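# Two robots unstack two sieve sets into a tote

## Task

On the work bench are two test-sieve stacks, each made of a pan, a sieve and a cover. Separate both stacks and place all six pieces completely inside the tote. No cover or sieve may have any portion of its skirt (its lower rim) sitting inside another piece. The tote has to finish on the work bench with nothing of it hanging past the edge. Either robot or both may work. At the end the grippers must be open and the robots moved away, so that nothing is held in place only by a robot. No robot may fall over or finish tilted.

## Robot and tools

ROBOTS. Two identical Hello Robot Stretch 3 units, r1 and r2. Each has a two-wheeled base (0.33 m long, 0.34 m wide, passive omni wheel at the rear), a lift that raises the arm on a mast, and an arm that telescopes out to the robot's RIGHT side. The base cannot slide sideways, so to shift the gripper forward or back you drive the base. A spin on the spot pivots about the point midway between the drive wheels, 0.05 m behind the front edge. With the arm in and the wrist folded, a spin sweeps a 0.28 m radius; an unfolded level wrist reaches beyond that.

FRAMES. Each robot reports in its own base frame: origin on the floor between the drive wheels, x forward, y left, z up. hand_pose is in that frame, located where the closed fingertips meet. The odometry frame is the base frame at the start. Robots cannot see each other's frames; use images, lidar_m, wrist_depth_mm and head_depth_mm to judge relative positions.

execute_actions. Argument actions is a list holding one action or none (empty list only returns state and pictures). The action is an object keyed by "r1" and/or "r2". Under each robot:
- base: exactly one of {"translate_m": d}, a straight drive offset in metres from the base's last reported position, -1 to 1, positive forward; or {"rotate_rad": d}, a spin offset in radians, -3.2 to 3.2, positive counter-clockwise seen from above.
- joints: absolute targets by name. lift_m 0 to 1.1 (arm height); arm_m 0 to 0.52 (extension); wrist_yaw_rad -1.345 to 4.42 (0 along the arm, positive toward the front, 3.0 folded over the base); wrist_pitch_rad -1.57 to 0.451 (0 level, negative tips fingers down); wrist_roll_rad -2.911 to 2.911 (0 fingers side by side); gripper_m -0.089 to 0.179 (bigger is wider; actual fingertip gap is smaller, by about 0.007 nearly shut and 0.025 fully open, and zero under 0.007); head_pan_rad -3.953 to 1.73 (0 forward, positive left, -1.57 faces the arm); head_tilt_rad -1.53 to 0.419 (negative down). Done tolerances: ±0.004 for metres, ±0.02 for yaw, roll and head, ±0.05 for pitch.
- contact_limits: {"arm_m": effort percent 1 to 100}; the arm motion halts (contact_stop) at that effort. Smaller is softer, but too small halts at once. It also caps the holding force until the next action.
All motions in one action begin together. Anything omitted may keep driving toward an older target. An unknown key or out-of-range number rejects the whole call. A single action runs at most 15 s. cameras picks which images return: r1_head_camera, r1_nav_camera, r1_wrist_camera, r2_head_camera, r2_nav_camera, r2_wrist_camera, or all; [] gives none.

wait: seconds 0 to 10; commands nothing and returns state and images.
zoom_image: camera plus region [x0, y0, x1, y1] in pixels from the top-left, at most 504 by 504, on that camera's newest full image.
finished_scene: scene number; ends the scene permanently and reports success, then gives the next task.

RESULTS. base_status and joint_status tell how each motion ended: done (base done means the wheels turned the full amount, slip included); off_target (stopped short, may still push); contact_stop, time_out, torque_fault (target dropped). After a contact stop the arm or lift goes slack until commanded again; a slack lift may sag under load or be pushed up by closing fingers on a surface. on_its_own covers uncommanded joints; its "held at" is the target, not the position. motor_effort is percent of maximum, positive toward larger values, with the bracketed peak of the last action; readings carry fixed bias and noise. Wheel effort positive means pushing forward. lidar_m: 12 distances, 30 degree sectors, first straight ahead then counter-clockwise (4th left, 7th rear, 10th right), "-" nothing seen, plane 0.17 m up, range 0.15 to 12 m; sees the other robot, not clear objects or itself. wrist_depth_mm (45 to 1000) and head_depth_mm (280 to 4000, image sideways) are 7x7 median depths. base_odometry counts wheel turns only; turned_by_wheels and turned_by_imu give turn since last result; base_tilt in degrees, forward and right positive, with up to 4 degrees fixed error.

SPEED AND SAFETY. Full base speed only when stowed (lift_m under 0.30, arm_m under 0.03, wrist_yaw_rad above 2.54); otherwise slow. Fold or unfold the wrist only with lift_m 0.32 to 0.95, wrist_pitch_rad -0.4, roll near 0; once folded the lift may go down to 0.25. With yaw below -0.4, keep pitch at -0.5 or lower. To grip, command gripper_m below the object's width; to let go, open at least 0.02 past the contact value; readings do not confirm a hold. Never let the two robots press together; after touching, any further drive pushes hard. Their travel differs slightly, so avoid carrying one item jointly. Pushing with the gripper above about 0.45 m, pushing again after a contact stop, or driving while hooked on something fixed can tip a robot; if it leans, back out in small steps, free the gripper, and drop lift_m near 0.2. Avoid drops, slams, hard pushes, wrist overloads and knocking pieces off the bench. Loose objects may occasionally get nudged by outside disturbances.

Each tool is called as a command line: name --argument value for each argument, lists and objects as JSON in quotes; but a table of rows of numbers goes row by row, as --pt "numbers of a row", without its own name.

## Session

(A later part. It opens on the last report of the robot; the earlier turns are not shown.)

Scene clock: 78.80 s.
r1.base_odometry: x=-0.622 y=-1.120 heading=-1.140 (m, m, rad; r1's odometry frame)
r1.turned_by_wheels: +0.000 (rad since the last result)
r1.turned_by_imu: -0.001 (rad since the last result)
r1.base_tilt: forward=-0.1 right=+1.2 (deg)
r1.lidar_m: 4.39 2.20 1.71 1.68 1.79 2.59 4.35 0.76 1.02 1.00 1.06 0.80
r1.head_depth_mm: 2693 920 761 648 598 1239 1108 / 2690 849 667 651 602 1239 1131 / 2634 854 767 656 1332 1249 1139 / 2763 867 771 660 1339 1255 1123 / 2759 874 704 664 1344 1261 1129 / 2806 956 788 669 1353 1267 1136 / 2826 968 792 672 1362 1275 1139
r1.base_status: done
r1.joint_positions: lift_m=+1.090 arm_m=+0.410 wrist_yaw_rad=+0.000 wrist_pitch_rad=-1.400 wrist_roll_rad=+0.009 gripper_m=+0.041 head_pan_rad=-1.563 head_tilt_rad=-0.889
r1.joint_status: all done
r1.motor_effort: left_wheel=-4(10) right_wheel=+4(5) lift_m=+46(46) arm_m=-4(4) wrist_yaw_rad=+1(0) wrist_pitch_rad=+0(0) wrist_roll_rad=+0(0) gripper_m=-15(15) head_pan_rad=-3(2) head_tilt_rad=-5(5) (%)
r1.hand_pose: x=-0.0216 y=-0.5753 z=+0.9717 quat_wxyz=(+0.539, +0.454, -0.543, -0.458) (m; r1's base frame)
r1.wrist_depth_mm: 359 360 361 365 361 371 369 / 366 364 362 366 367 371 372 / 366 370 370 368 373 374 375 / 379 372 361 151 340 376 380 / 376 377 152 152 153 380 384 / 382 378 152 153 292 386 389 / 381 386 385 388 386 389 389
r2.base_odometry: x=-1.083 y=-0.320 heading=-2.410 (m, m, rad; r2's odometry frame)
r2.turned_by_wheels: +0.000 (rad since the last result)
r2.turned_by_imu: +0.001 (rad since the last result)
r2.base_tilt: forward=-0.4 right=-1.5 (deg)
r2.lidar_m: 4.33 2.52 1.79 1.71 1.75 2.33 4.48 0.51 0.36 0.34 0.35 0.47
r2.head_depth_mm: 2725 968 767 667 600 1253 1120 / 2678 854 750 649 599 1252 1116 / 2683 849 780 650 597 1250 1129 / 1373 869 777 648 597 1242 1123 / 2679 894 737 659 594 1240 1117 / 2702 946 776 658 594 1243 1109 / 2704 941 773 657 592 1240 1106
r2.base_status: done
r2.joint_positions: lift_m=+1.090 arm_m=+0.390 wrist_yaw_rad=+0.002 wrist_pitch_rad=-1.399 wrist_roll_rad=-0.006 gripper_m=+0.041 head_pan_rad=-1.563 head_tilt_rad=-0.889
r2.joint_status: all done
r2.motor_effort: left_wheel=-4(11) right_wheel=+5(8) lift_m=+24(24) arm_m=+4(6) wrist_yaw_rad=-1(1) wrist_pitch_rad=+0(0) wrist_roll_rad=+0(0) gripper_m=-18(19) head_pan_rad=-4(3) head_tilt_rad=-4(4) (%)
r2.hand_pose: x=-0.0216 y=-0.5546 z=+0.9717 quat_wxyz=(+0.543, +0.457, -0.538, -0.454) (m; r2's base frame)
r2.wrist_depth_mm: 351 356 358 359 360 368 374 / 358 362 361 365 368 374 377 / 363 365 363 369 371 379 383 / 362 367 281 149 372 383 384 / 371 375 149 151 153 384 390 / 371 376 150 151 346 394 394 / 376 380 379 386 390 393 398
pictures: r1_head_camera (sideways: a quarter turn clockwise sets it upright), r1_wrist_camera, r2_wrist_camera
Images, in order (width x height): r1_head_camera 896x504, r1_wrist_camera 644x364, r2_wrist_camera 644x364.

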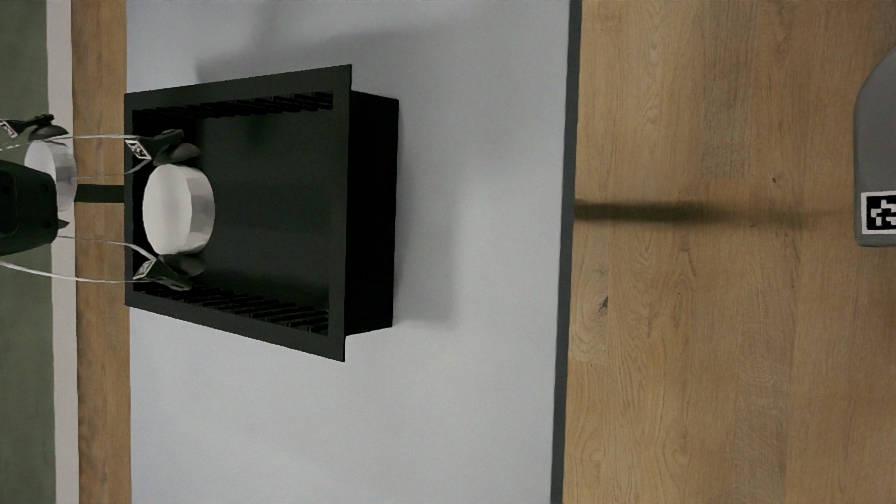

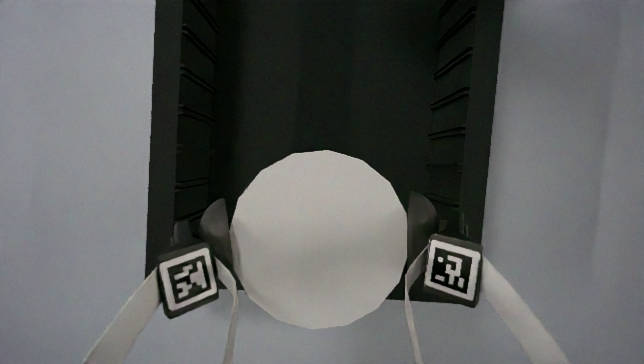

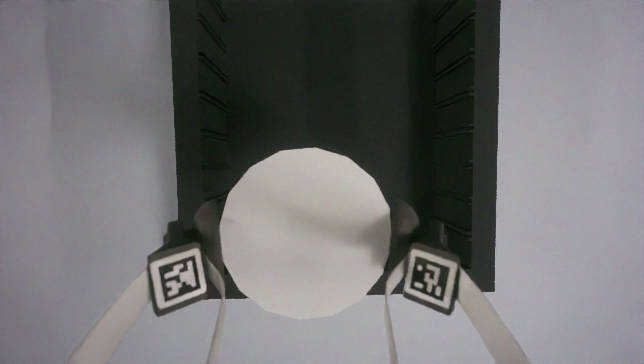

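execute_actions --actions '[{"r1":{"joints":{"lift_m":0.906}},"r2":{"joints":{"lift_m":0.906}}}]' --cameras '[]'

execute_actions --actions '[{"r1":{"joints":{"gripper_m":0.12}},"r2":{"joints":{"gripper_m":0.12}}}]' --cameras '[]'

execute_actions --actions '[{"r1":{"joints":{"lift_m":1.04}},"r2":{"joints":{"lift_m":1.04}}}]' --cameras '["r2_wrist_camera","r1_wrist_camera"]'

execute_actions --actions '[{"r1":{"base":{"translate_m":0.54},"joints":{"arm_m":0.397}},"r2":{"base":{"translate_m":0.5},"joints":{"arm_m":0.313}}}]' --cameras '[]'

execute_actions --actions '[{"r1":{"joints":{"lift_m":0.917}},"r2":{"joints":{"lift_m":0.917}}}]' --cameras '["r2_wrist_camera","r1_wrist_camera"]'

Scene clock: 86.93 s.
r1.base_odometry: x=-0.622 y=-1.120 heading=-1.140 (m, m, rad; r1's odometry frame)
r1.turned_by_wheels: +0.000 (rad since the last result)
r1.turned_by_imu: -0.001 (rad since the last result)
r1.base_tilt: forward=+0.0 right=+1.2 (deg)
r1.lidar_m: 4.41 2.20 1.72 1.68 1.79 2.60 4.36 0.76 1.02 1.00 1.06 0.80
r1.head_depth_mm: - - 745 647 598 1230 1107 / - 845 667 652 602 1247 1134 / - 866 715 657 1339 1246 1133 / 2747 896 715 661 1341 1255 1129 / 2804 872 702 664 1343 1266 1124 / 2771 956 788 669 1358 1266 1133 / 2838 967 794 673 1357 1271 1136
r1.base_status: not commanded
r1.joint_positions: lift_m=+0.906 arm_m=+0.410 wrist_yaw_rad=+0.000 wrist_pitch_rad=-1.400 wrist_roll_rad=+0.009 gripper_m=+0.041 head_pan_rad=-1.563 head_tilt_rad=-0.889
r1.joint_status: all done
r1.motor_effort: left_wheel=-4(4) right_wheel=+4(4) lift_m=+24(39) arm_m=-4(4) wrist_yaw_rad=+1(1) wrist_pitch_rad=+0(0) wrist_roll_rad=+0(0) gripper_m=-15(14) head_pan_rad=-2(3) head_tilt_rad=-5(5) (%)
r1.hand_pose: x=-0.0216 y=-0.5752 z=+0.7885 quat_wxyz=(+0.539, +0.454, -0.543, -0.458) (m; r1's base frame)
r1.wrist_depth_mm: 155 182 182 183 183 184 152 / 157 184 184 185 185 186 151 / 157 185 185 185 187 187 149 / 158 187 187 152 188 189 147 / 160 188 152 153 153 190 145 / 163 190 153 154 192 189 144 / 155 161 173 167 182 183 139
r2.base_odometry: x=-1.083 y=-0.320 heading=-2.410 (m, m, rad; r2's odometry frame)
r2.turned_by_wheels: +0.000 (rad since the last result)
r2.turned_by_imu: +0.001 (rad since the last result)
r2.base_tilt: forward=-0.5 right=-1.3 (deg)
r2.lidar_m: 4.33 2.52 1.79 1.70 1.75 2.32 4.48 0.51 0.36 0.34 0.35 0.47
r2.head_depth_mm: - - 653 653 601 1260 1119 / - 853 750 650 599 1249 1120 / - - 780 649 599 1247 1131 / 1391 888 777 647 596 1245 1125 / 2721 892 740 659 593 1239 1117 / 2682 946 777 656 593 1240 1109 / 2673 945 774 657 592 1241 1106
r2.base_status: not commanded
r2.joint_positions: lift_m=+0.906 arm_m=+0.390 wrist_yaw_rad=+0.002 wrist_pitch_rad=-1.399 wrist_roll_rad=-0.006 gripper_m=+0.041 head_pan_rad=-1.563 head_tilt_rad=-0.889
r2.joint_status: all done
r2.motor_effort: left_wheel=-4(4) right_wheel=+4(4) lift_m=+12(21) arm_m=+3(4) wrist_yaw_rad=-1(1) wrist_pitch_rad=+0(0) wrist_roll_rad=+0(0) gripper_m=-18(19) head_pan_rad=-4(4) head_tilt_rad=-3(4) (%)
r2.hand_pose: x=-0.0216 y=-0.5546 z=+0.7885 quat_wxyz=(+0.543, +0.457, -0.538, -0.454) (m; r2's base frame)
r2.wrist_depth_mm: 128 176 179 180 182 184 161 / 128 178 180 182 183 185 162 / 128 176 182 184 186 187 162 / 127 176 182 149 187 188 162 / 127 163 149 151 152 191 163 / 126 151 151 152 192 194 163 / 123 174 183 180 177 177 161
pictures: none
No camera images: the call's "cameras" was empty. Leave "cameras" out to get every camera's image.

Scene clock: 88.23 s.
r1.base_odometry: x=-0.622 y=-1.120 heading=-1.140 (m, m, rad; r1's odometry frame)
r1.turned_by_wheels: +0.000 (rad since the last result)
r1.turned_by_imu: +0.000 (rad since the last result)
r1.base_tilt: forward=+0.0 right=+1.1 (deg)
r1.lidar_m: 4.40 2.20 1.72 1.68 1.79 2.60 4.34 0.76 1.02 1.00 1.06 0.80
r1.head_depth_mm: - - 744 648 597 1239 1111 / - 842 666 651 601 1251 1130 / - 900 735 656 1329 1248 1138 / 2750 895 712 660 1341 1253 1129 / 2793 872 698 665 1351 1252 1129 / 2813 958 787 668 1362 1263 1134 / 2816 968 793 671 1364 1272 1135
r1.base_status: not commanded
r1.joint_positions: lift_m=+0.906 arm_m=+0.410 wrist_yaw_rad=+0.000 wrist_pitch_rad=-1.400 wrist_roll_rad=+0.009 gripper_m=+0.120 head_pan_rad=-1.563 head_tilt_rad=-0.889
r1.joint_status: all done
r1.motor_effort: left_wheel=-5(4) right_wheel=+4(4) lift_m=+24(24) arm_m=-4(4) wrist_yaw_rad=+1(1) wrist_pitch_rad=+0(0) wrist_roll_rad=+0(0) gripper_m=+0(82) head_pan_rad=-2(2) head_tilt_rad=-5(5) (%)
r1.hand_pose: x=-0.0216 y=-0.5752 z=+0.7885 quat_wxyz=(+0.539, +0.454, -0.543, -0.458) (m; r1's base frame)
r1.wrist_depth_mm: 155 182 182 183 183 184 153 / 157 184 185 185 186 186 151 / 156 186 186 186 187 187 149 / 159 187 186 166 189 189 147 / 160 189 178 167 189 189 145 / 163 - 191 169 192 - 143 / - 159 173 179 184 184 131
r2.base_odometry: x=-1.083 y=-0.320 heading=-2.410 (m, m, rad; r2's odometry frame)
r2.turned_by_wheels: +0.000 (rad since the last result)
r2.turned_by_imu: +0.000 (rad since the last result)
r2.base_tilt: forward=-0.4 right=-1.5 (deg)
r2.lidar_m: 4.34 2.52 1.79 1.70 1.75 2.33 4.48 0.51 0.36 0.34 0.35 0.47
r2.head_depth_mm: - - 654 651 601 1254 1119 / - 857 749 650 599 1246 1118 / - - 781 650 598 1251 1130 / 1395 866 777 646 595 1243 1127 / 2717 893 731 660 595 1244 1108 / 2692 942 776 659 593 1241 1106 / 2683 942 774 656 592 1231 1102
r2.base_status: not commanded
r2.joint_positions: lift_m=+0.906 arm_m=+0.390 wrist_yaw_rad=+0.002 wrist_pitch_rad=-1.399 wrist_roll_rad=-0.006 gripper_m=+0.120 head_pan_rad=-1.563 head_tilt_rad=-0.889
r2.joint_status: all done
r2.motor_effort: left_wheel=-5(5) right_wheel=+4(4) lift_m=+12(12) arm_m=+3(3) wrist_yaw_rad=-1(1) wrist_pitch_rad=+0(0) wrist_roll_rad=+0(0) gripper_m=+0(84) head_pan_rad=-4(4) head_tilt_rad=-4(4) (%)
r2.hand_pose: x=-0.0216 y=-0.5545 z=+0.7885 quat_wxyz=(+0.543, +0.457, -0.538, -0.454) (m; r2's base frame)
r2.wrist_depth_mm: 129 176 179 180 182 184 161 / 129 178 180 182 183 186 162 / 128 177 182 184 186 188 162 / 127 176 183 164 187 189 162 / 127 152 185 165 189 192 162 / 126 - 187 167 191 194 163 / - 165 184 181 181 179 159
pictures: none
No camera images: the call's "cameras" was empty. Leave "cameras" out to get every camera's image.

Scene clock: 90.30 s.
r1.base_odometry: x=-0.622 y=-1.120 heading=-1.140 (m, m, rad; r1's odometry frame)
r1.turned_by_wheels: +0.000 (rad since the last result)
r1.turned_by_imu: +0.000 (rad since the last result)
r1.base_tilt: forward=-0.2 right=+1.2 (deg)
r1.lidar_m: 4.40 2.20 1.72 1.68 1.79 2.59 4.35 0.76 1.02 1.00 1.06 0.80
r1.head_depth_mm: 2702 918 759 649 599 1240 1109 / 2749 846 667 654 601 1244 1131 / 2716 873 765 655 1340 1248 1136 / 2728 890 773 660 1342 1255 1126 / 2784 899 701 665 1342 1259 1129 / 2785 957 789 669 1346 1263 1142 / 2814 967 792 673 1364 1274 1142
r1.base_status: not commanded
r1.joint_positions: lift_m=+1.040 arm_m=+0.410 wrist_yaw_rad=+0.000 wrist_pitch_rad=-1.400 wrist_roll_rad=+0.009 gripper_m=+0.120 head_pan_rad=-1.563 head_tilt_rad=-0.889
r1.joint_status: all done
r1.motor_effort: left_wheel=-4(4) right_wheel=+4(4) lift_m=+45(51) arm_m=-4(4) wrist_yaw_rad=+0(1) wrist_pitch_rad=+0(0) wrist_roll_rad=+0(0) gripper_m=+0(0) head_pan_rad=-2(2) head_tilt_rad=-4(5) (%)
r1.hand_pose: x=-0.0216 y=-0.5752 z=+0.9217 quat_wxyz=(+0.539, +0.454, -0.543, -0.458) (m; r1's base frame)
r1.wrist_depth_mm: 315 249 312 314 315 248 320 / 318 252 316 316 319 247 322 / 317 258 320 320 319 259 323 / 321 263 318 300 325 252 328 / 326 239 325 317 327 327 331 / 327 - 240 249 263 - 333 / 330 332 334 331 336 338 335
r2.base_odometry: x=-1.083 y=-0.320 heading=-2.410 (m, m, rad; r2's odometry frame)
r2.turned_by_wheels: +0.000 (rad since the last result)
r2.turned_by_imu: +0.000 (rad since the last result)
r2.base_tilt: forward=-0.8 right=-1.6 (deg)
r2.lidar_m: 4.31 2.52 1.79 1.70 1.75 2.34 4.47 0.51 0.36 0.34 0.35 0.47
r2.head_depth_mm: 2733 967 767 665 600 1252 1117 / 2728 853 746 650 599 1250 1115 / - 870 780 650 597 1250 1129 / 1342 887 778 647 596 1245 1124 / 2706 920 737 660 594 1237 1115 / 2682 951 777 658 593 1241 1112 / 2713 942 776 657 592 1244 1108
r2.base_status: not commanded
r2.joint_positions: lift_m=+1.040 arm_m=+0.390 wrist_yaw_rad=+0.002 wrist_pitch_rad=-1.399 wrist_roll_rad=-0.006 gripper_m=+0.120 head_pan_rad=-1.563 head_tilt_rad=-0.889
r2.joint_status: all done
r2.motor_effort: left_wheel=-4(3) right_wheel=+4(4) lift_m=+24(26) arm_m=+3(3) wrist_yaw_rad=-1(0) wrist_pitch_rad=+0(0) wrist_roll_rad=+0(0) gripper_m=-1(1) head_pan_rad=-4(4) head_tilt_rad=-3(4) (%)
r2.hand_pose: x=-0.0216 y=-0.5545 z=+0.9217 quat_wxyz=(+0.543, +0.457, -0.538, -0.454) (m; r2's base frame)
r2.wrist_depth_mm: 305 306 309 313 314 253 321 / 310 310 311 315 318 255 327 / 311 313 315 319 323 255 328 / 313 314 316 299 326 257 332 / 318 321 321 325 325 243 337 / 321 - 250 258 254 244 341 / 326 328 330 335 337 341 344
pictures: r1_wrist_camera, r2_wrist_camera
Images, in order (width x height): r1_wrist_camera 644x364, r2_wrist_camera 644x364.

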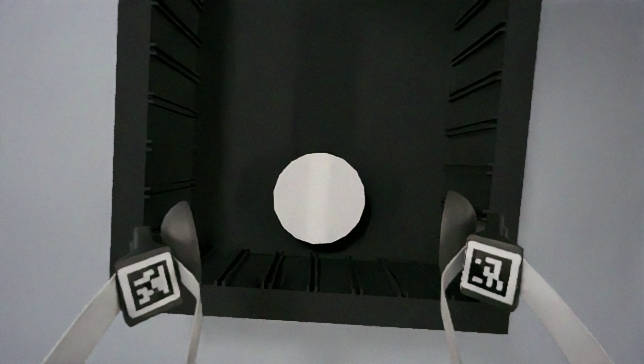

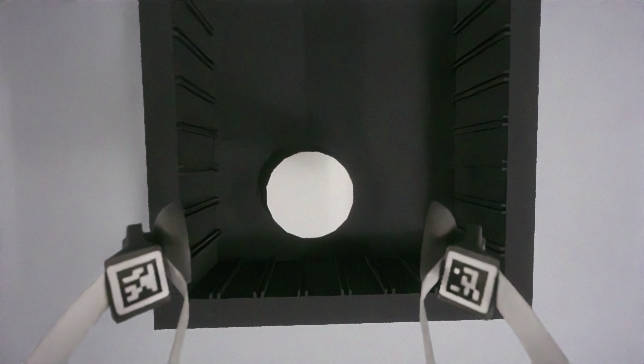

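Scene clock: 96.77 s.
r1.base_odometry: x=-0.397 y=-1.611 heading=-1.141 (m, m, rad; r1's odometry frame)
r1.turned_by_wheels: +0.000 (rad since the last result)
r1.turned_by_imu: +0.000 (rad since the last result)
r1.base_tilt: forward=-0.1 right=+1.3 (deg)
r1.lidar_m: 3.87 2.17 1.68 1.64 1.75 2.53 1.27 1.28 1.06 1.04 0.43 3.95
r1.head_depth_mm: 2716 918 759 650 1347 1239 1117 / 2769 938 766 652 1383 1243 1128 / - 936 733 658 1386 1252 1133 / 2790 945 761 660 1393 1253 1131 / 2831 956 781 665 963 1226 1127 / 2845 2379 827 670 1357 1266 1131 / 2900 2386 1955 1649 1435 1271 1136
r1.base_status: done
r1.joint_positions: lift_m=+1.040 arm_m=+0.397 wrist_yaw_rad=+0.000 wrist_pitch_rad=-1.400 wrist_roll_rad=+0.009 gripper_m=+0.120 head_pan_rad=-1.563 head_tilt_rad=-0.889
r1.joint_status: all done
r1.motor_effort: left_wheel=-5(5) right_wheel=+3(9) lift_m=+45(47) arm_m=-4(6) wrist_yaw_rad=+1(0) wrist_pitch_rad=+0(0) wrist_roll_rad=+0(0) gripper_m=+0(1) head_pan_rad=-2(3) head_tilt_rad=-5(4) (%)
r1.hand_pose: x=-0.0216 y=-0.5622 z=+0.9217 quat_wxyz=(+0.539, +0.454, -0.543, -0.458) (m; r1's base frame)
r1.wrist_depth_mm: - 313 316 315 320 319 319 / - 314 319 320 321 321 322 / - 321 322 323 324 325 326 / - 321 323 293 325 327 329 / - 327 326 292 329 330 333 / - - 334 332 332 - 332 / - 334 337 334 335 335 336
r2.base_odometry: x=-1.455 y=-0.654 heading=-2.410 (m, m, rad; r2's odometry frame)
r2.turned_by_wheels: +0.000 (rad since the last result)
r2.turned_by_imu: +0.000 (rad since the last result)
r2.base_tilt: forward=-0.6 right=-1.6 (deg)
r2.lidar_m: 3.83 2.55 1.81 1.72 1.77 2.35 4.98 0.48 0.34 0.32 0.33 4.03
r2.head_depth_mm: 2736 965 788 666 588 1261 1116 / 2729 962 766 667 587 1250 1119 / - 902 782 648 586 1249 1126 / 2688 926 779 647 584 1239 1121 / 2662 950 769 660 583 1240 1108 / 2673 2168 774 659 582 987 1109 / 2652 2317 1897 1573 592 1235 1109
r2.base_status: done
r2.joint_positions: lift_m=+1.040 arm_m=+0.313 wrist_yaw_rad=+0.002 wrist_pitch_rad=-1.399 wrist_roll_rad=-0.006 gripper_m=+0.120 head_pan_rad=-1.563 head_tilt_rad=-0.889
r2.joint_status: all done
r2.motor_effort: left_wheel=-4(6) right_wheel=+4(11) lift_m=+24(24) arm_m=-3(1) wrist_yaw_rad=-1(1) wrist_pitch_rad=+0(0) wrist_roll_rad=+0(0) gripper_m=-1(0) head_pan_rad=-4(4) head_tilt_rad=-4(3) (%)
r2.hand_pose: x=-0.0216 y=-0.4783 z=+0.9217 quat_wxyz=(+0.543, +0.457, -0.538, -0.454) (m; r2's base frame)
r2.wrist_depth_mm: - 309 310 313 318 321 324 / - 311 315 317 320 322 326 / - 314 317 321 324 323 329 / - 320 321 289 328 331 333 / - 320 323 293 331 333 338 / - - 329 333 332 339 337 / - 328 330 334 335 338 344
pictures: none
No camera images: the call's "cameras" was empty. Leave "cameras" out to get every camera's image.

Scene clock: 98.73 s.
r1.base_odometry: x=-0.397 y=-1.611 heading=-1.141 (m, m, rad; r1's odometry frame)
r1.turned_by_wheels: +0.000 (rad since the last result)
r1.turned_by_imu: +0.000 (rad since the last result)
r1.base_tilt: forward=-0.1 right=+1.0 (deg)
r1.lidar_m: 3.86 2.17 1.68 1.64 1.75 2.53 1.27 1.28 1.06 1.04 0.43 3.95
r1.head_depth_mm: - - 744 648 1343 1231 1111 / - 922 765 653 1376 1241 1129 / - 917 722 656 1381 1252 1134 / 2840 944 749 660 1382 1248 1124 / 2784 947 782 663 958 1225 1128 / 2824 2364 827 668 1363 1267 1132 / 2828 2381 1955 1658 1430 1270 1142
r1.base_status: not commanded
r1.joint_positions: lift_m=+0.917 arm_m=+0.397 wrist_yaw_rad=+0.000 wrist_pitch_rad=-1.400 wrist_roll_rad=+0.009 gripper_m=+0.120 head_pan_rad=-1.563 head_tilt_rad=-0.889
r1.joint_status: all done
r1.motor_effort: left_wheel=-5(4) right_wheel=+4(4) lift_m=+22(36) arm_m=-4(4) wrist_yaw_rad=+1(0) wrist_pitch_rad=+0(0) wrist_roll_rad=+0(0) gripper_m=+0(0) head_pan_rad=-1(3) head_tilt_rad=-5(6) (%)
r1.hand_pose: x=-0.0216 y=-0.5622 z=+0.7995 quat_wxyz=(+0.539, +0.454, -0.543, -0.458) (m; r1's base frame)
r1.wrist_depth_mm: 195 195 196 196 197 197 198 / 196 197 197 198 198 199 200 / 199 199 199 200 199 202 202 / 200 201 201 168 201 203 202 / 202 201 169 170 169 204 205 / 204 - 187 171 204 - 206 / 205 207 207 166 208 208 210
r2.base_odometry: x=-1.455 y=-0.654 heading=-2.410 (m, m, rad; r2's odometry frame)
r2.turned_by_wheels: +0.000 (rad since the last result)
r2.turned_by_imu: +0.000 (rad since the last result)
r2.base_tilt: forward=-0.6 right=-1.5 (deg)
r2.lidar_m: 3.82 2.54 1.81 1.72 1.78 2.36 4.98 0.48 0.34 0.32 0.33 4.03
r2.head_depth_mm: - - 768 665 590 1249 1120 / - - 785 665 588 1254 1119 / - - 745 645 586 1249 1125 / 2696 968 781 646 585 1245 1124 / 2664 950 780 658 584 1249 1115 / 2665 2167 777 657 581 985 1112 / 2681 2315 1896 1582 591 1236 1107
r2.base_status: not commanded
r2.joint_positions: lift_m=+0.917 arm_m=+0.313 wrist_yaw_rad=+0.002 wrist_pitch_rad=-1.399 wrist_roll_rad=-0.006 gripper_m=+0.120 head_pan_rad=-1.563 head_tilt_rad=-0.889
r2.joint_status: all done
r2.motor_effort: left_wheel=-5(5) right_wheel=+4(4) lift_m=+12(21) arm_m=-2(3) wrist_yaw_rad=-1(1) wrist_pitch_rad=+0(0) wrist_roll_rad=+0(0) gripper_m=-2(0) head_pan_rad=-4(4) head_tilt_rad=-3(4) (%)
r2.hand_pose: x=-0.0216 y=-0.4783 z=+0.7995 quat_wxyz=(+0.543, +0.457, -0.538, -0.454) (m; r2's base frame)
r2.wrist_depth_mm: 189 190 191 194 195 198 200 / 190 192 194 196 199 199 201 / 193 194 195 197 199 201 203 / 194 196 197 166 201 203 206 / 196 198 166 167 202 207 207 / 199 - 167 169 206 208 210 / 200 202 204 206 208 210 213
pictures: r1_wrist_camera, r2_wrist_camera
Images, in order (width x height): r1_wrist_camera 644x364, r2_wrist_camera 644x364.

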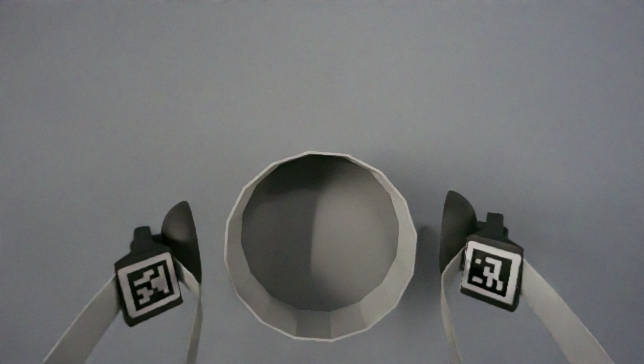

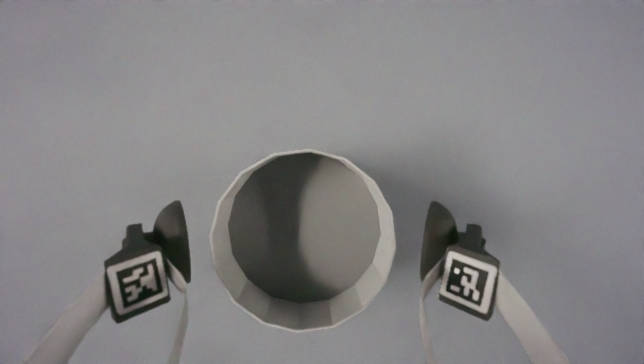

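execute_actions --actions '[{"r1":{"joints":{"lift_m":0.922,"gripper_m":0.04}},"r2":{"joints":{"lift_m":0.922,"gripper_m":0.04}}}]' --cameras '[]'

execute_actions --actions '[{"r1":{"joints":{"lift_m":0.96}},"r2":{"joints":{"lift_m":0.96}}}]' --cameras '["r2_head_camera","r1_head_camera"]'

execute_actions --actions '[{"r1":{"base":{"translate_m":-0.54},"joints":{"arm_m":0.41,"lift_m":1.04}},"r2":{"base":{"translate_m":-0.5},"joints":{"arm_m":0.39,"lift_m":1.04}}}]' --cameras '["r2_head_camera","r1_head_camera"]'

Scene clock: 105.40 s.
r1.base_odometry: x=-0.397 y=-1.611 heading=-1.141 (m, m, rad; r1's odometry frame)
r1.turned_by_wheels: +0.000 (rad since the last result)
r1.turned_by_imu: -0.001 (rad since the last result)
r1.base_tilt: forward=+0.0 right=+1.2 (deg)
r1.lidar_m: 3.86 2.18 1.67 1.64 1.74 2.54 1.27 1.28 1.07 1.04 0.43 3.94
r1.head_depth_mm: - 884 758 649 1344 1238 1109 / - 921 764 651 1379 1240 1137 / - 931 716 655 1383 1249 1136 / 2798 943 743 661 1389 1253 1127 / 2860 949 783 664 962 1220 1129 / 2818 2385 829 668 1353 1265 1134 / 2823 2391 1951 1667 1438 1277 1139
r1.base_status: not commanded
r1.joint_positions: lift_m=+0.922 arm_m=+0.397 wrist_yaw_rad=+0.000 wrist_pitch_rad=-1.400 wrist_roll_rad=+0.009 gripper_m=+0.041 head_pan_rad=-1.563 head_tilt_rad=-0.889
r1.joint_status: all done
r1.motor_effort: left_wheel=-5(5) right_wheel=+4(3) lift_m=+46(47) arm_m=-4(4) wrist_yaw_rad=+0(0) wrist_pitch_rad=+0(0) wrist_roll_rad=+0(0) gripper_m=-15(90) head_pan_rad=-3(2) head_tilt_rad=-5(6) (%)
r1.hand_pose: x=-0.0216 y=-0.5622 z=+0.8037 quat_wxyz=(+0.539, +0.454, -0.543, -0.458) (m; r1's base frame)
r1.wrist_depth_mm: 199 199 200 200 201 202 202 / 200 201 201 202 204 203 203 / 203 203 203 204 205 205 205 / 205 205 204 169 205 206 208 / 207 206 169 170 169 209 210 / 208 208 170 171 171 210 211 / 210 209 211 165 213 213 213
r2.base_odometry: x=-1.455 y=-0.654 heading=-2.410 (m, m, rad; r2's odometry frame)
r2.turned_by_wheels: +0.000 (rad since the last result)
r2.turned_by_imu: +0.001 (rad since the last result)
r2.base_tilt: forward=-0.4 right=-1.5 (deg)
r2.lidar_m: 3.84 2.56 1.81 1.72 1.77 2.36 4.97 0.48 0.34 0.32 0.33 4.05
r2.head_depth_mm: - - 768 666 588 1257 1123 / - 881 787 665 586 1254 1122 / - - 744 643 587 1248 1124 / 2698 969 761 634 585 1244 1124 / 2694 949 777 660 584 1251 1109 / 2683 2174 776 658 583 980 1108 / 2654 2301 1901 1578 592 1236 1108
r2.base_status: not commanded
r2.joint_positions: lift_m=+0.922 arm_m=+0.313 wrist_yaw_rad=+0.002 wrist_pitch_rad=-1.399 wrist_roll_rad=-0.006 gripper_m=+0.041 head_pan_rad=-1.563 head_tilt_rad=-0.889
r2.joint_status: all done
r2.motor_effort: left_wheel=-4(4) right_wheel=+3(4) lift_m=+24(26) arm_m=-3(2) wrist_yaw_rad=-1(1) wrist_pitch_rad=+0(0) wrist_roll_rad=+0(0) gripper_m=-20(97) head_pan_rad=-4(3) head_tilt_rad=-4(4) (%)
r2.hand_pose: x=-0.0216 y=-0.4783 z=+0.8037 quat_wxyz=(+0.543, +0.457, -0.538, -0.454) (m; r2's base frame)
r2.wrist_depth_mm: 192 193 196 198 199 201 203 / 195 197 198 200 201 203 204 / 196 198 200 201 203 206 207 / 199 200 200 165 206 208 210 / 200 202 166 167 168 209 213 / 202 204 166 167 167 213 214 / 205 207 209 211 213 215 216
pictures: none
No camera images: the call's "cameras" was empty. Leave "cameras" out to get every camera's image.

Scene clock: 106.57 s.
r1.base_odometry: x=-0.397 y=-1.611 heading=-1.141 (m, m, rad; r1's odometry frame)
r1.turned_by_wheels: +0.000 (rad since the last result)
r1.turned_by_imu: +0.000 (rad since the last result)
r1.base_tilt: forward=-0.1 right=+1.0 (deg)
r1.lidar_m: 3.87 2.17 1.67 1.64 1.74 2.54 1.27 1.28 1.06 1.04 0.43 3.92
r1.head_depth_mm: 2774 916 759 649 1346 1234 1112 / 2656 929 766 653 1375 1240 1133 / - 893 706 655 1382 1248 1137 / 2812 928 737 661 1386 1255 1125 / 2816 951 783 664 959 1215 1132 / 2798 2351 827 668 1356 1269 1133 / 2820 2395 1964 1659 1441 1274 1132
r1.base_status: not commanded
r1.joint_positions: lift_m=+0.960 arm_m=+0.397 wrist_yaw_rad=+0.000 wrist_pitch_rad=-1.400 wrist_roll_rad=+0.009 gripper_m=+0.041 head_pan_rad=-1.563 head_tilt_rad=-0.889
r1.joint_status: all done
r1.motor_effort: left_wheel=-4(4) right_wheel=+3(3) lift_m=+47(49) arm_m=-4(4) wrist_yaw_rad=+1(1) wrist_pitch_rad=+0(0) wrist_roll_rad=+0(0) gripper_m=-15(15) head_pan_rad=-2(2) head_tilt_rad=-5(5) (%)
r1.hand_pose: x=-0.0216 y=-0.5621 z=+0.8417 quat_wxyz=(+0.539, +0.454, -0.543, -0.458) (m; r1's base frame)
r1.wrist_depth_mm: 236 236 236 239 239 239 240 / 239 238 239 238 241 243 242 / 240 240 242 243 244 243 243 / 242 243 245 169 244 246 245 / 243 245 169 170 169 248 249 / 247 247 169 170 170 249 253 / 247 249 249 167 255 253 254
r2.base_odometry: x=-1.455 y=-0.654 heading=-2.410 (m, m, rad; r2's odometry frame)
r2.turned_by_wheels: +0.000 (rad since the last result)
r2.turned_by_imu: +0.000 (rad since the last result)
r2.base_tilt: forward=-0.6 right=-1.6 (deg)
r2.lidar_m: 3.84 2.55 1.81 1.72 1.77 2.36 4.97 0.48 0.34 0.32 0.33 4.01
r2.head_depth_mm: - 964 789 667 589 1258 1119 / - 935 787 662 586 1253 1120 / - - 765 644 586 1249 1126 / 2687 954 782 641 586 1250 1124 / 2691 951 780 660 584 1245 1111 / 2679 2184 778 658 582 980 1113 / 2676 2312 1900 1576 593 1235 1109
r2.base_status: not commanded
r2.joint_positions: lift_m=+0.960 arm_m=+0.313 wrist_yaw_rad=+0.002 wrist_pitch_rad=-1.400 wrist_roll_rad=-0.006 gripper_m=+0.041 head_pan_rad=-1.563 head_tilt_rad=-0.889
r2.joint_status: all done
r2.motor_effort: left_wheel=-5(4) right_wheel=+3(4) lift_m=+25(26) arm_m=-2(2) wrist_yaw_rad=-1(0) wrist_pitch_rad=+0(0) wrist_roll_rad=+0(0) gripper_m=-20(19) head_pan_rad=-4(4) head_tilt_rad=-4(4) (%)
r2.hand_pose: x=-0.0216 y=-0.4782 z=+0.8416 quat_wxyz=(+0.543, +0.457, -0.538, -0.454) (m; r2's base frame)
r2.wrist_depth_mm: 230 232 233 235 238 238 242 / 231 232 235 238 239 241 244 / 233 236 238 240 242 244 247 / 236 237 238 165 245 247 248 / 237 240 166 166 168 249 251 / 241 242 166 167 169 253 255 / 242 246 247 250 253 255 258
pictures: r1_head_camera (sideways: a quarter turn clockwise sets it upright), r2_head_camera (sideways: a quarter turn clockwise sets it upright)
Images, in order (width x height): r1_head_camera 896x504, r2_head_camera 896x504.

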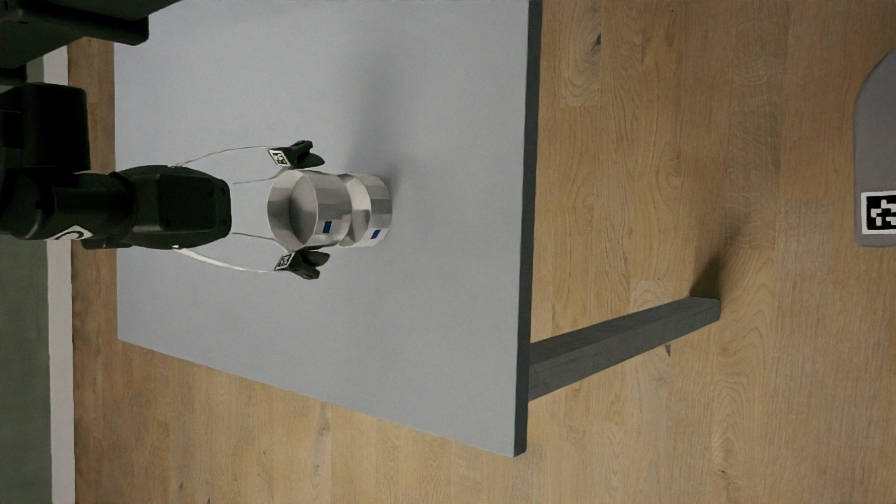

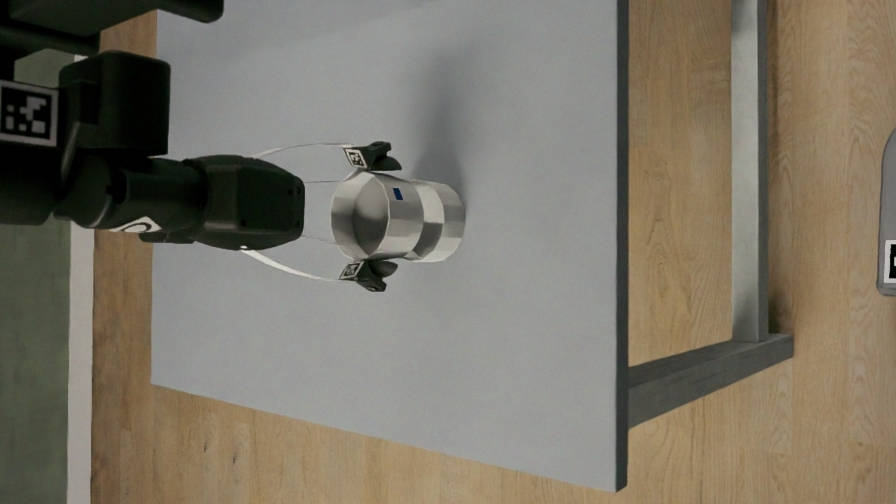

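Scene clock: 113.03 s.
r1.base_odometry: x=-0.622 y=-1.120 heading=-1.141 (m, m, rad; r1's odometry frame)
r1.turned_by_wheels: +0.000 (rad since the last result)
r1.turned_by_imu: -0.001 (rad since the last result)
r1.base_tilt: forward=-0.2 right=+1.0 (deg)
r1.lidar_m: 4.41 2.20 1.72 1.68 1.79 2.59 4.35 0.76 1.02 1.00 1.06 0.80
r1.head_depth_mm: 2674 918 760 651 600 1235 1114 / 2748 852 666 653 602 1235 1131 / 764 866 676 656 1337 1244 1136 / 2753 873 737 659 1347 1257 1127 / 2780 870 702 663 1351 1261 1128 / 2799 961 789 668 1354 1266 1137 / 2837 967 793 673 1364 1269 1136
r1.base_status: done
r1.joint_positions: lift_m=+1.040 arm_m=+0.410 wrist_yaw_rad=+0.000 wrist_pitch_rad=-1.400 wrist_roll_rad=+0.009 gripper_m=+0.041 head_pan_rad=-1.563 head_tilt_rad=-0.889
r1.joint_status: all done
r1.motor_effort: left_wheel=-4(10) right_wheel=+4(5) lift_m=+47(45) arm_m=+5(6) wrist_yaw_rad=+0(1) wrist_pitch_rad=+0(0) wrist_roll_rad=+0(0) gripper_m=-15(15) head_pan_rad=-3(2) head_tilt_rad=-6(5) (%)
r1.hand_pose: x=-0.0216 y=-0.5743 z=+0.9217 quat_wxyz=(+0.538, +0.454, -0.543, -0.458) (m; r1's base frame)
r1.wrist_depth_mm: 314 249 314 313 314 249 322 / 316 253 315 314 318 244 322 / 322 257 316 320 321 257 325 / 320 258 321 169 321 253 326 / 324 238 169 171 170 269 332 / 327 238 170 171 171 334 332 / 332 334 334 166 334 334 335
r2.base_odometry: x=-1.083 y=-0.320 heading=-2.410 (m, m, rad; r2's odometry frame)
r2.turned_by_wheels: +0.000 (rad since the last result)
r2.turned_by_imu: +0.002 (rad since the last result)
r2.base_tilt: forward=-0.7 right=-1.4 (deg)
r2.lidar_m: 4.33 2.52 1.79 1.70 1.75 2.33 4.48 0.51 0.36 0.34 0.35 0.47
r2.head_depth_mm: 2709 963 769 668 599 1245 1121 / 2698 855 750 651 599 1250 1117 / - 859 751 649 597 1244 1124 / 1367 869 749 648 597 1250 1125 / 2706 893 738 660 594 1246 1113 / 2681 947 778 657 593 1242 1108 / 2692 944 775 656 591 1239 1110
r2.base_status: done
r2.joint_positions: lift_m=+1.040 arm_m=+0.390 wrist_yaw_rad=+0.002 wrist_pitch_rad=-1.400 wrist_roll_rad=-0.006 gripper_m=+0.041 head_pan_rad=-1.563 head_tilt_rad=-0.889
r2.joint_status: all done
r2.motor_effort: left_wheel=-4(12) right_wheel=+4(6) lift_m=+25(24) arm_m=+3(0) wrist_yaw_rad=-2(1) wrist_pitch_rad=+0(0) wrist_roll_rad=+0(0) gripper_m=-19(19) head_pan_rad=-4(5) head_tilt_rad=-3(4) (%)
r2.hand_pose: x=-0.0216 y=-0.5545 z=+0.9216 quat_wxyz=(+0.543, +0.457, -0.538, -0.454) (m; r2's base frame)
r2.wrist_depth_mm: 304 307 308 310 314 252 322 / 307 309 313 312 317 254 327 / 311 312 315 318 318 254 329 / 315 314 253 166 323 256 333 / 318 319 165 167 168 259 335 / 319 324 166 167 168 245 343 / 325 327 332 335 337 338 346
pictures: r1_head_camera (sideways: a quarter turn clockwise sets it upright), r2_head_camera (sideways: a quarter turn clockwise sets it upright)
Images, in order (width x height): r1_head_camera 896x504, r2_head_camera 896x504.

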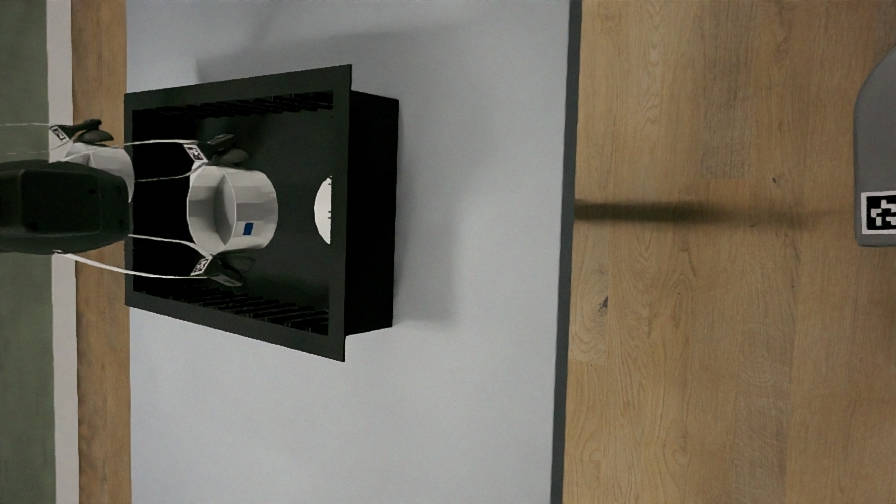

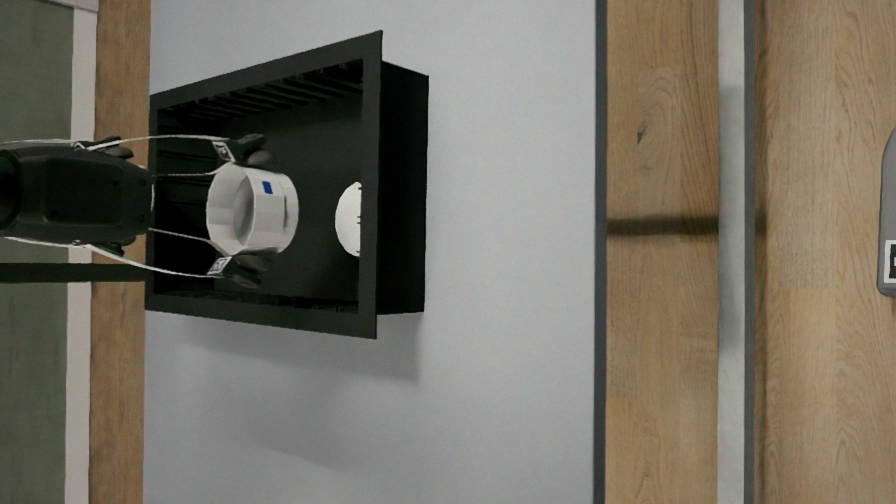

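execute_actions --actions '[{"r1":{"joints":{"lift_m":0.926}},"r2":{"joints":{"lift_m":0.926}}}]' --cameras '[]'

execute_actions --actions '[{"r1":{"joints":{"gripper_m":0.12}},"r2":{"joints":{"gripper_m":0.12}}}]' --cameras '[]'

execute_actions --actions '[{"r1":{"joints":{"lift_m":1.02}},"r2":{"joints":{"lift_m":1.02}}}]' --cameras '[]'

execute_actions --actions '[{"r1":{"base":{"translate_m":0.54},"joints":{"arm_m":0.397}},"r2":{"base":{"translate_m":0.5},"joints":{"arm_m":0.313}}}]' --cameras '[]'

execute_actions --actions '[{"r1":{"joints":{"lift_m":0.892}},"r2":{"joints":{"lift_m":0.892}}}]' --cameras '[]'

execute_actions --actions '[{"r1":{"joints":{"gripper_m":0.04}},"r2":{"joints":{"gripper_m":0.04}}}]' --cameras '[]'

execute_actions --actions '[{"r1":{"base":{"translate_m":-0.572},"joints":{"arm_m":0.487,"lift_m":1.06}},"r2":{"base":{"translate_m":-0.555},"joints":{"arm_m":0.2,"lift_m":1.06}}}]' --cameras '["r2_head_camera","r1_wrist_camera","r2_wrist_camera"]'

Scene clock: 123.13 s.
r1.base_odometry: x=-0.622 y=-1.120 heading=-1.141 (m, m, rad; r1's odometry frame)
r1.turned_by_wheels: +0.000 (rad since the last result)
r1.turned_by_imu: -0.001 (rad since the last result)
r1.base_tilt: forward=-0.1 right=+1.1 (deg)
r1.lidar_m: 4.40 2.20 1.71 1.68 1.79 2.60 4.35 0.76 1.02 1.00 1.06 0.80
r1.head_depth_mm: - 868 758 648 598 1242 1107 / - 846 667 652 600 1237 1129 / - 861 685 656 1334 1249 1135 / 2769 892 694 659 1340 1260 1129 / 2793 870 702 664 1341 1262 1130 / 2800 958 788 667 1351 1263 1134 / 2844 969 794 673 1366 1270 1140
r1.base_status: not commanded
r1.joint_positions: lift_m=+0.926 arm_m=+0.410 wrist_yaw_rad=+0.000 wrist_pitch_rad=-1.400 wrist_roll_rad=+0.009 gripper_m=+0.041 head_pan_rad=-1.563 head_tilt_rad=-0.889
r1.joint_status: all done
r1.motor_effort: left_wheel=-4(4) right_wheel=+4(4) lift_m=+23(41) arm_m=+5(5) wrist_yaw_rad=+0(1) wrist_pitch_rad=+0(0) wrist_roll_rad=+0(0) gripper_m=-15(15) head_pan_rad=-2(2) head_tilt_rad=-5(5) (%)
r1.hand_pose: x=-0.0216 y=-0.5743 z=+0.8085 quat_wxyz=(+0.538, +0.454, -0.543, -0.458) (m; r1's base frame)
r1.wrist_depth_mm: 154 200 201 202 203 203 152 / 154 204 203 204 205 205 151 / 157 205 205 206 207 207 149 / 161 207 207 168 208 209 147 / 161 209 169 170 169 206 145 / 163 202 170 171 170 187 144 / 156 162 166 158 176 182 137
r2.base_odometry: x=-1.083 y=-0.320 heading=-2.410 (m, m, rad; r2's odometry frame)
r2.turned_by_wheels: +0.000 (rad since the last result)
r2.turned_by_imu: +0.001 (rad since the last result)
r2.base_tilt: forward=-0.5 right=-1.4 (deg)
r2.lidar_m: 4.32 2.52 1.79 1.70 1.75 2.33 4.48 0.51 0.36 0.34 0.35 0.47
r2.head_depth_mm: - 960 752 666 600 1249 1118 / - 864 752 649 598 1247 1125 / - 872 772 649 596 1255 1127 / 1425 871 704 647 596 1244 1121 / 2698 894 737 660 594 1242 1116 / 2694 947 776 658 593 1245 1110 / 2680 943 773 655 593 1239 1106
r2.base_status: not commanded
r2.joint_positions: lift_m=+0.926 arm_m=+0.390 wrist_yaw_rad=+0.002 wrist_pitch_rad=-1.400 wrist_roll_rad=-0.006 gripper_m=+0.041 head_pan_rad=-1.563 head_tilt_rad=-0.889
r2.joint_status: all done
r2.motor_effort: left_wheel=-4(4) right_wheel=+5(4) lift_m=+12(19) arm_m=+4(3) wrist_yaw_rad=-2(1) wrist_pitch_rad=+0(0) wrist_roll_rad=+0(0) gripper_m=-18(19) head_pan_rad=-3(4) head_tilt_rad=-4(3) (%)
r2.hand_pose: x=-0.0216 y=-0.5545 z=+0.8085 quat_wxyz=(+0.543, +0.457, -0.538, -0.454) (m; r2's base frame)
r2.wrist_depth_mm: 128 178 197 199 202 201 161 / 128 178 200 202 204 205 161 / 128 176 202 205 206 208 161 / 127 176 203 165 208 209 162 / 127 163 165 167 168 212 162 / 127 152 166 168 168 213 163 / 122 173 181 164 177 178 160
pictures: none
No camera images: the call's "cameras" was empty. Leave "cameras" out to get every camera's image.

Scene clock: 124.43 s.
r1.base_odometry: x=-0.622 y=-1.120 heading=-1.141 (m, m, rad; r1's odometry frame)
r1.turned_by_wheels: +0.000 (rad since the last result)
r1.turned_by_imu: +0.000 (rad since the last result)
r1.base_tilt: forward=-0.1 right=+1.4 (deg)
r1.lidar_m: 4.40 2.19 1.72 1.68 1.79 2.60 4.37 0.76 1.02 1.00 1.06 0.80
r1.head_depth_mm: - 871 758 649 598 1235 1110 / - 844 668 651 602 1247 1132 / - 864 708 657 1337 1249 1140 / 2744 893 707 661 1338 1258 1127 / 2786 874 701 666 1348 1256 1131 / 2793 955 790 668 1357 1269 1130 / 2831 967 795 673 1362 1263 1145
r1.base_status: not commanded
r1.joint_positions: lift_m=+0.926 arm_m=+0.410 wrist_yaw_rad=+0.000 wrist_pitch_rad=-1.401 wrist_roll_rad=+0.009 gripper_m=+0.120 head_pan_rad=-1.563 head_tilt_rad=-0.889
r1.joint_status: all done
r1.motor_effort: left_wheel=-4(4) right_wheel=+4(4) lift_m=+23(24) arm_m=+5(5) wrist_yaw_rad=+1(0) wrist_pitch_rad=+0(0) wrist_roll_rad=+0(0) gripper_m=+0(83) head_pan_rad=-3(3) head_tilt_rad=-5(5) (%)
r1.hand_pose: x=-0.0216 y=-0.5742 z=+0.8085 quat_wxyz=(+0.538, +0.454, -0.543, -0.458) (m; r1's base frame)
r1.wrist_depth_mm: 154 201 203 202 203 204 152 / 154 202 205 205 203 206 151 / 156 205 207 205 207 207 149 / 161 207 207 168 208 209 147 / 160 208 170 169 170 188 146 / 163 - 182 171 212 - 144 / - 158 169 158 181 183 131
r2.base_odometry: x=-1.083 y=-0.320 heading=-2.410 (m, m, rad; r2's odometry frame)
r2.turned_by_wheels: +0.000 (rad since the last result)
r2.turned_by_imu: +0.000 (rad since the last result)
r2.base_tilt: forward=-0.4 right=-1.5 (deg)
r2.lidar_m: 4.32 2.51 1.79 1.70 1.75 2.33 4.48 0.51 0.36 0.34 0.35 0.47
r2.head_depth_mm: - 964 748 667 599 1251 1127 / - 866 750 651 598 1249 1119 / - - 743 650 597 1252 1124 / 1420 864 706 648 596 1245 1117 / 2704 890 730 658 594 1241 1111 / 2697 949 774 660 592 1237 1109 / 2709 945 774 655 592 1239 1107
r2.base_status: not commanded
r2.joint_positions: lift_m=+0.926 arm_m=+0.390 wrist_yaw_rad=+0.002 wrist_pitch_rad=-1.400 wrist_roll_rad=-0.006 gripper_m=+0.120 head_pan_rad=-1.563 head_tilt_rad=-0.889
r2.joint_status: all done
r2.motor_effort: left_wheel=-5(4) right_wheel=+5(4) lift_m=+12(12) arm_m=+4(3) wrist_yaw_rad=+0(1) wrist_pitch_rad=+0(0) wrist_roll_rad=+0(0) gripper_m=+0(81) head_pan_rad=-4(5) head_tilt_rad=-4(4) (%)
r2.hand_pose: x=-0.0216 y=-0.5544 z=+0.8085 quat_wxyz=(+0.543, +0.457, -0.538, -0.454) (m; r2's base frame)
r2.wrist_depth_mm: 129 178 198 200 201 203 161 / 128 177 200 203 204 205 161 / 128 177 202 204 206 208 162 / 127 175 203 165 207 209 163 / 127 153 166 167 209 211 162 / 126 - 168 168 213 213 163 / - 164 182 164 181 179 160
pictures: none
No camera images: the call's "cameras" was empty. Leave "cameras" out to get every camera's image.

Scene clock: 126.13 s.
r1.base_odometry: x=-0.622 y=-1.120 heading=-1.141 (m, m, rad; r1's odometry frame)
r1.turned_by_wheels: +0.000 (rad since the last result)
r1.turned_by_imu: +0.000 (rad since the last result)
r1.base_tilt: forward=-0.2 right=+1.2 (deg)
r1.lidar_m: 4.39 2.20 1.72 1.68 1.78 2.59 4.35 0.76 1.02 1.00 1.06 0.80
r1.head_depth_mm: 2718 922 759 650 598 1240 1105 / 2739 858 669 653 601 1243 1132 / 2695 861 709 657 1345 1243 1130 / 2771 906 713 660 1345 1256 1124 / 2796 886 701 665 1345 1264 1129 / 2816 963 787 668 1357 1259 1130 / 2803 968 795 672 1364 1265 1137
r1.base_status: not commanded
r1.joint_positions: lift_m=+1.020 arm_m=+0.410 wrist_yaw_rad=+0.000 wrist_pitch_rad=-1.401 wrist_roll_rad=+0.009 gripper_m=+0.120 head_pan_rad=-1.563 head_tilt_rad=-0.889
r1.joint_status: all done
r1.motor_effort: left_wheel=-4(4) right_wheel=+4(4) lift_m=+45(48) arm_m=+5(5) wrist_yaw_rad=+0(0) wrist_pitch_rad=+0(0) wrist_roll_rad=+0(0) gripper_m=+0(0) head_pan_rad=-4(2) head_tilt_rad=-5(5) (%)
r1.hand_pose: x=-0.0216 y=-0.5742 z=+0.9017 quat_wxyz=(+0.538, +0.454, -0.543, -0.458) (m; r1's base frame)
r1.wrist_depth_mm: 297 212 293 293 295 230 299 / 298 217 297 297 296 229 302 / 299 222 300 298 300 222 306 / 302 227 302 262 302 233 306 / 306 216 304 264 306 219 312 / 308 - 234 243 259 - 312 / 311 311 312 313 221 313 315
r2.base_odometry: x=-1.083 y=-0.320 heading=-2.410 (m, m, rad; r2's odometry frame)
r2.turned_by_wheels: +0.000 (rad since the last result)
r2.turned_by_imu: +0.000 (rad since the last result)
r2.base_tilt: forward=-0.4 right=-1.5 (deg)
r2.lidar_m: 4.33 2.52 1.79 1.71 1.75 2.33 4.48 0.51 0.36 0.34 0.35 0.47
r2.head_depth_mm: 2722 966 768 667 599 1254 1120 / 2697 855 747 651 600 1253 1120 / - 863 768 647 598 1247 1127 / 1364 869 757 646 596 1246 1128 / 2687 910 728 658 593 1245 1114 / 2712 948 777 657 593 1238 1114 / 2713 941 773 656 592 1243 1109
r2.base_status: not commanded
r2.joint_positions: lift_m=+1.020 arm_m=+0.390 wrist_yaw_rad=+0.002 wrist_pitch_rad=-1.400 wrist_roll_rad=-0.006 gripper_m=+0.120 head_pan_rad=-1.563 head_tilt_rad=-0.889
r2.joint_status: all done
r2.motor_effort: left_wheel=-4(4) right_wheel=+4(5) lift_m=+24(25) arm_m=+4(4) wrist_yaw_rad=-1(2) wrist_pitch_rad=+0(0) wrist_roll_rad=+0(0) gripper_m=+1(1) head_pan_rad=-4(4) head_tilt_rad=-4(4) (%)
r2.hand_pose: x=-0.0216 y=-0.5544 z=+0.9017 quat_wxyz=(+0.543, +0.457, -0.538, -0.454) (m; r2's base frame)
r2.wrist_depth_mm: 288 212 289 291 294 236 305 / 290 231 291 296 296 237 306 / 291 229 296 299 301 238 307 / 295 228 298 261 305 240 312 / 298 297 299 262 307 225 316 / 302 - 251 258 255 223 319 / 304 306 219 220 317 318 323
pictures: none
No camera images: the call's "cameras" was empty. Leave "cameras" out to get every camera's image.

Scene clock: 132.47 s.
r1.base_odometry: x=-0.397 y=-1.611 heading=-1.141 (m, m, rad; r1's odometry frame)
r1.turned_by_wheels: +0.000 (rad since the last result)
r1.turned_by_imu: +0.000 (rad since the last result)
r1.base_tilt: forward=+0.0 right=+1.1 (deg)
r1.lidar_m: 3.86 2.16 1.68 1.64 1.75 2.53 1.27 1.28 1.06 1.04 0.43 3.95
r1.head_depth_mm: 2722 918 760 650 1351 1236 1107 / 2768 928 765 652 1370 1249 1135 / 2759 934 770 654 1386 1243 1136 / 2810 940 778 662 1386 1259 1127 / 2831 951 781 663 959 1223 1131 / 2821 2358 829 668 1364 1267 1135 / 2831 2389 1947 1661 1435 1281 1138
r1.base_status: done
r1.joint_positions: lift_m=+1.020 arm_m=+0.397 wrist_yaw_rad=+0.000 wrist_pitch_rad=-1.401 wrist_roll_rad=+0.009 gripper_m=+0.120 head_pan_rad=-1.563 head_tilt_rad=-0.889
r1.joint_status: all done
r1.motor_effort: left_wheel=-4(6) right_wheel=+3(9) lift_m=+46(45) arm_m=-4(2) wrist_yaw_rad=+0(0) wrist_pitch_rad=+0(0) wrist_roll_rad=+0(0) gripper_m=+0(0) head_pan_rad=-2(1) head_tilt_rad=-5(5) (%)
r1.hand_pose: x=-0.0216 y=-0.5620 z=+0.9017 quat_wxyz=(+0.538, +0.454, -0.543, -0.458) (m; r1's base frame)
r1.wrist_depth_mm: - 293 295 297 298 299 301 / - 299 297 301 299 299 303 / - 301 301 303 303 305 304 / - 302 302 304 304 306 309 / - 305 307 305 309 308 314 / - - 309 311 312 - 316 / - 314 313 312 315 317 316
r2.base_odometry: x=-1.455 y=-0.654 heading=-2.411 (m, m, rad; r2's odometry frame)
r2.turned_by_wheels: +0.000 (rad since the last result)
r2.turned_by_imu: +0.000 (rad since the last result)
r2.base_tilt: forward=-0.7 right=-1.4 (deg)
r2.lidar_m: 3.84 2.55 1.81 1.72 1.77 2.36 4.97 0.48 0.34 0.32 0.33 4.05
r2.head_depth_mm: 2742 968 787 666 590 1247 1119 / 2742 960 786 664 588 1251 1119 / - - 784 662 586 1250 1127 / 2691 925 783 650 585 1253 1123 / 2685 954 775 661 583 1247 1116 / 2659 2181 779 659 580 985 1110 / 2702 2310 1901 1576 593 1232 1105
r2.base_status: done
r2.joint_positions: lift_m=+1.020 arm_m=+0.313 wrist_yaw_rad=+0.002 wrist_pitch_rad=-1.400 wrist_roll_rad=-0.006 gripper_m=+0.120 head_pan_rad=-1.563 head_tilt_rad=-0.889
r2.joint_status: all done
r2.motor_effort: left_wheel=-5(5) right_wheel=+3(10) lift_m=+24(24) arm_m=-2(4) wrist_yaw_rad=-1(1) wrist_pitch_rad=+0(0) wrist_roll_rad=+0(0) gripper_m=+0(1) head_pan_rad=-3(4) head_tilt_rad=-4(4) (%)
r2.hand_pose: x=-0.0216 y=-0.4782 z=+0.9017 quat_wxyz=(+0.543, +0.457, -0.538, -0.454) (m; r2's base frame)
r2.wrist_depth_mm: 288 289 291 293 296 300 303 / 293 293 296 297 299 302 305 / - 294 296 300 303 305 309 / - 299 301 303 305 307 312 / - 301 304 306 308 311 317 / - - 307 310 312 317 322 / - 307 311 313 316 320 324
pictures: none
No camera images: the call's "cameras" was empty. Leave "cameras" out to get every camera's image.

Scene clock: 134.47 s.
r1.base_odometry: x=-0.397 y=-1.611 heading=-1.141 (m, m, rad; r1's odometry frame)
r1.turned_by_wheels: +0.000 (rad since the last result)
r1.turned_by_imu: +0.000 (rad since the last result)
r1.base_tilt: forward=-0.1 right=+1.2 (deg)
r1.lidar_m: 3.87 2.18 1.67 1.64 1.75 2.54 1.27 1.28 1.06 1.04 0.43 3.92
r1.head_depth_mm: 2754 - 743 649 1342 1240 1110 / - 898 765 654 1374 1235 1131 / - - 751 657 1386 1247 1135 / 2756 946 777 661 1387 1253 1125 / 2813 949 785 663 958 1221 1131 / 2818 2354 828 669 1360 1263 1137 / 2864 2409 1963 1665 1441 1279 1137
r1.base_status: not commanded
r1.joint_positions: lift_m=+0.893 arm_m=+0.397 wrist_yaw_rad=+0.000 wrist_pitch_rad=-1.401 wrist_roll_rad=+0.009 gripper_m=+0.120 head_pan_rad=-1.563 head_tilt_rad=-0.889
r1.joint_status: lift_m contact_stop (moved -0.126 of -0.128)
r1.on_its_own: lift_m is slack since a contact_stop, until your next command for it
r1.motor_effort: left_wheel=-5(5) right_wheel=+4(4) lift_m=+34(37) arm_m=-4(4) wrist_yaw_rad=+1(1) wrist_pitch_rad=+1(1) wrist_roll_rad=+0(0) gripper_m=-1(1) head_pan_rad=-3(3) head_tilt_rad=-5(4) (%)
r1.hand_pose: x=-0.0216 y=-0.5618 z=+0.7754 quat_wxyz=(+0.538, +0.454, -0.542, -0.458) (m; r1's base frame)
r1.wrist_depth_mm: 172 173 174 175 174 174 176 / 174 175 175 176 176 178 177 / 177 176 177 177 178 178 179 / 177 178 178 176 178 180 180 / 179 179 179 178 180 181 182 / 180 - 181 179 183 - 184 / 182 183 183 183 183 185 185
r2.base_odometry: x=-1.455 y=-0.654 heading=-2.411 (m, m, rad; r2's odometry frame)
r2.turned_by_wheels: +0.000 (rad since the last result)
r2.turned_by_imu: +0.000 (rad since the last result)
r2.base_tilt: forward=-0.4 right=-1.4 (deg)
r2.lidar_m: 3.83 2.55 1.80 1.72 1.77 2.35 4.97 0.48 0.34 0.32 0.33 4.03
r2.head_depth_mm: 2687 - 779 666 583 1248 1126 / 2646 - 787 664 588 1253 1121 / 2615 - 765 664 586 1249 1130 / 2690 957 781 648 584 1255 1127 / 2668 950 779 660 584 1241 1108 / 2690 2186 778 658 582 986 1109 / 2685 2301 1908 1580 593 1239 1107
r2.base_status: not commanded
r2.joint_positions: lift_m=+0.893 arm_m=+0.313 wrist_yaw_rad=+0.002 wrist_pitch_rad=-1.400 wrist_roll_rad=-0.006 gripper_m=+0.120 head_pan_rad=-1.563 head_tilt_rad=-0.889
r2.joint_status: lift_m contact_stop (moved -0.126 of -0.128)
r2.on_its_own: lift_m is slack since a contact_stop, until your next command for it
r2.motor_effort: left_wheel=-4(5) right_wheel=+4(4) lift_m=+18(19) arm_m=-2(3) wrist_yaw_rad=-1(1) wrist_pitch_rad=+0(1) wrist_roll_rad=+0(0) gripper_m=-2(1) head_pan_rad=-4(4) head_tilt_rad=-4(4) (%)
r2.hand_pose: x=-0.0216 y=-0.4780 z=+0.7753 quat_wxyz=(+0.543, +0.458, -0.538, -0.454) (m; r2's base frame)
r2.wrist_depth_mm: 167 168 170 171 173 174 175 / 169 170 171 173 174 176 177 / 170 172 172 174 176 177 179 / 172 173 172 174 178 179 181 / 174 174 174 176 179 181 183 / 175 - 177 180 182 183 185 / - 178 180 182 184 185 187
pictures: none
No camera images: the call's "cameras" was empty. Leave "cameras" out to get every camera's image.

not run: a stop came earlier in this reply.

not run: a stop came earlier in this reply.


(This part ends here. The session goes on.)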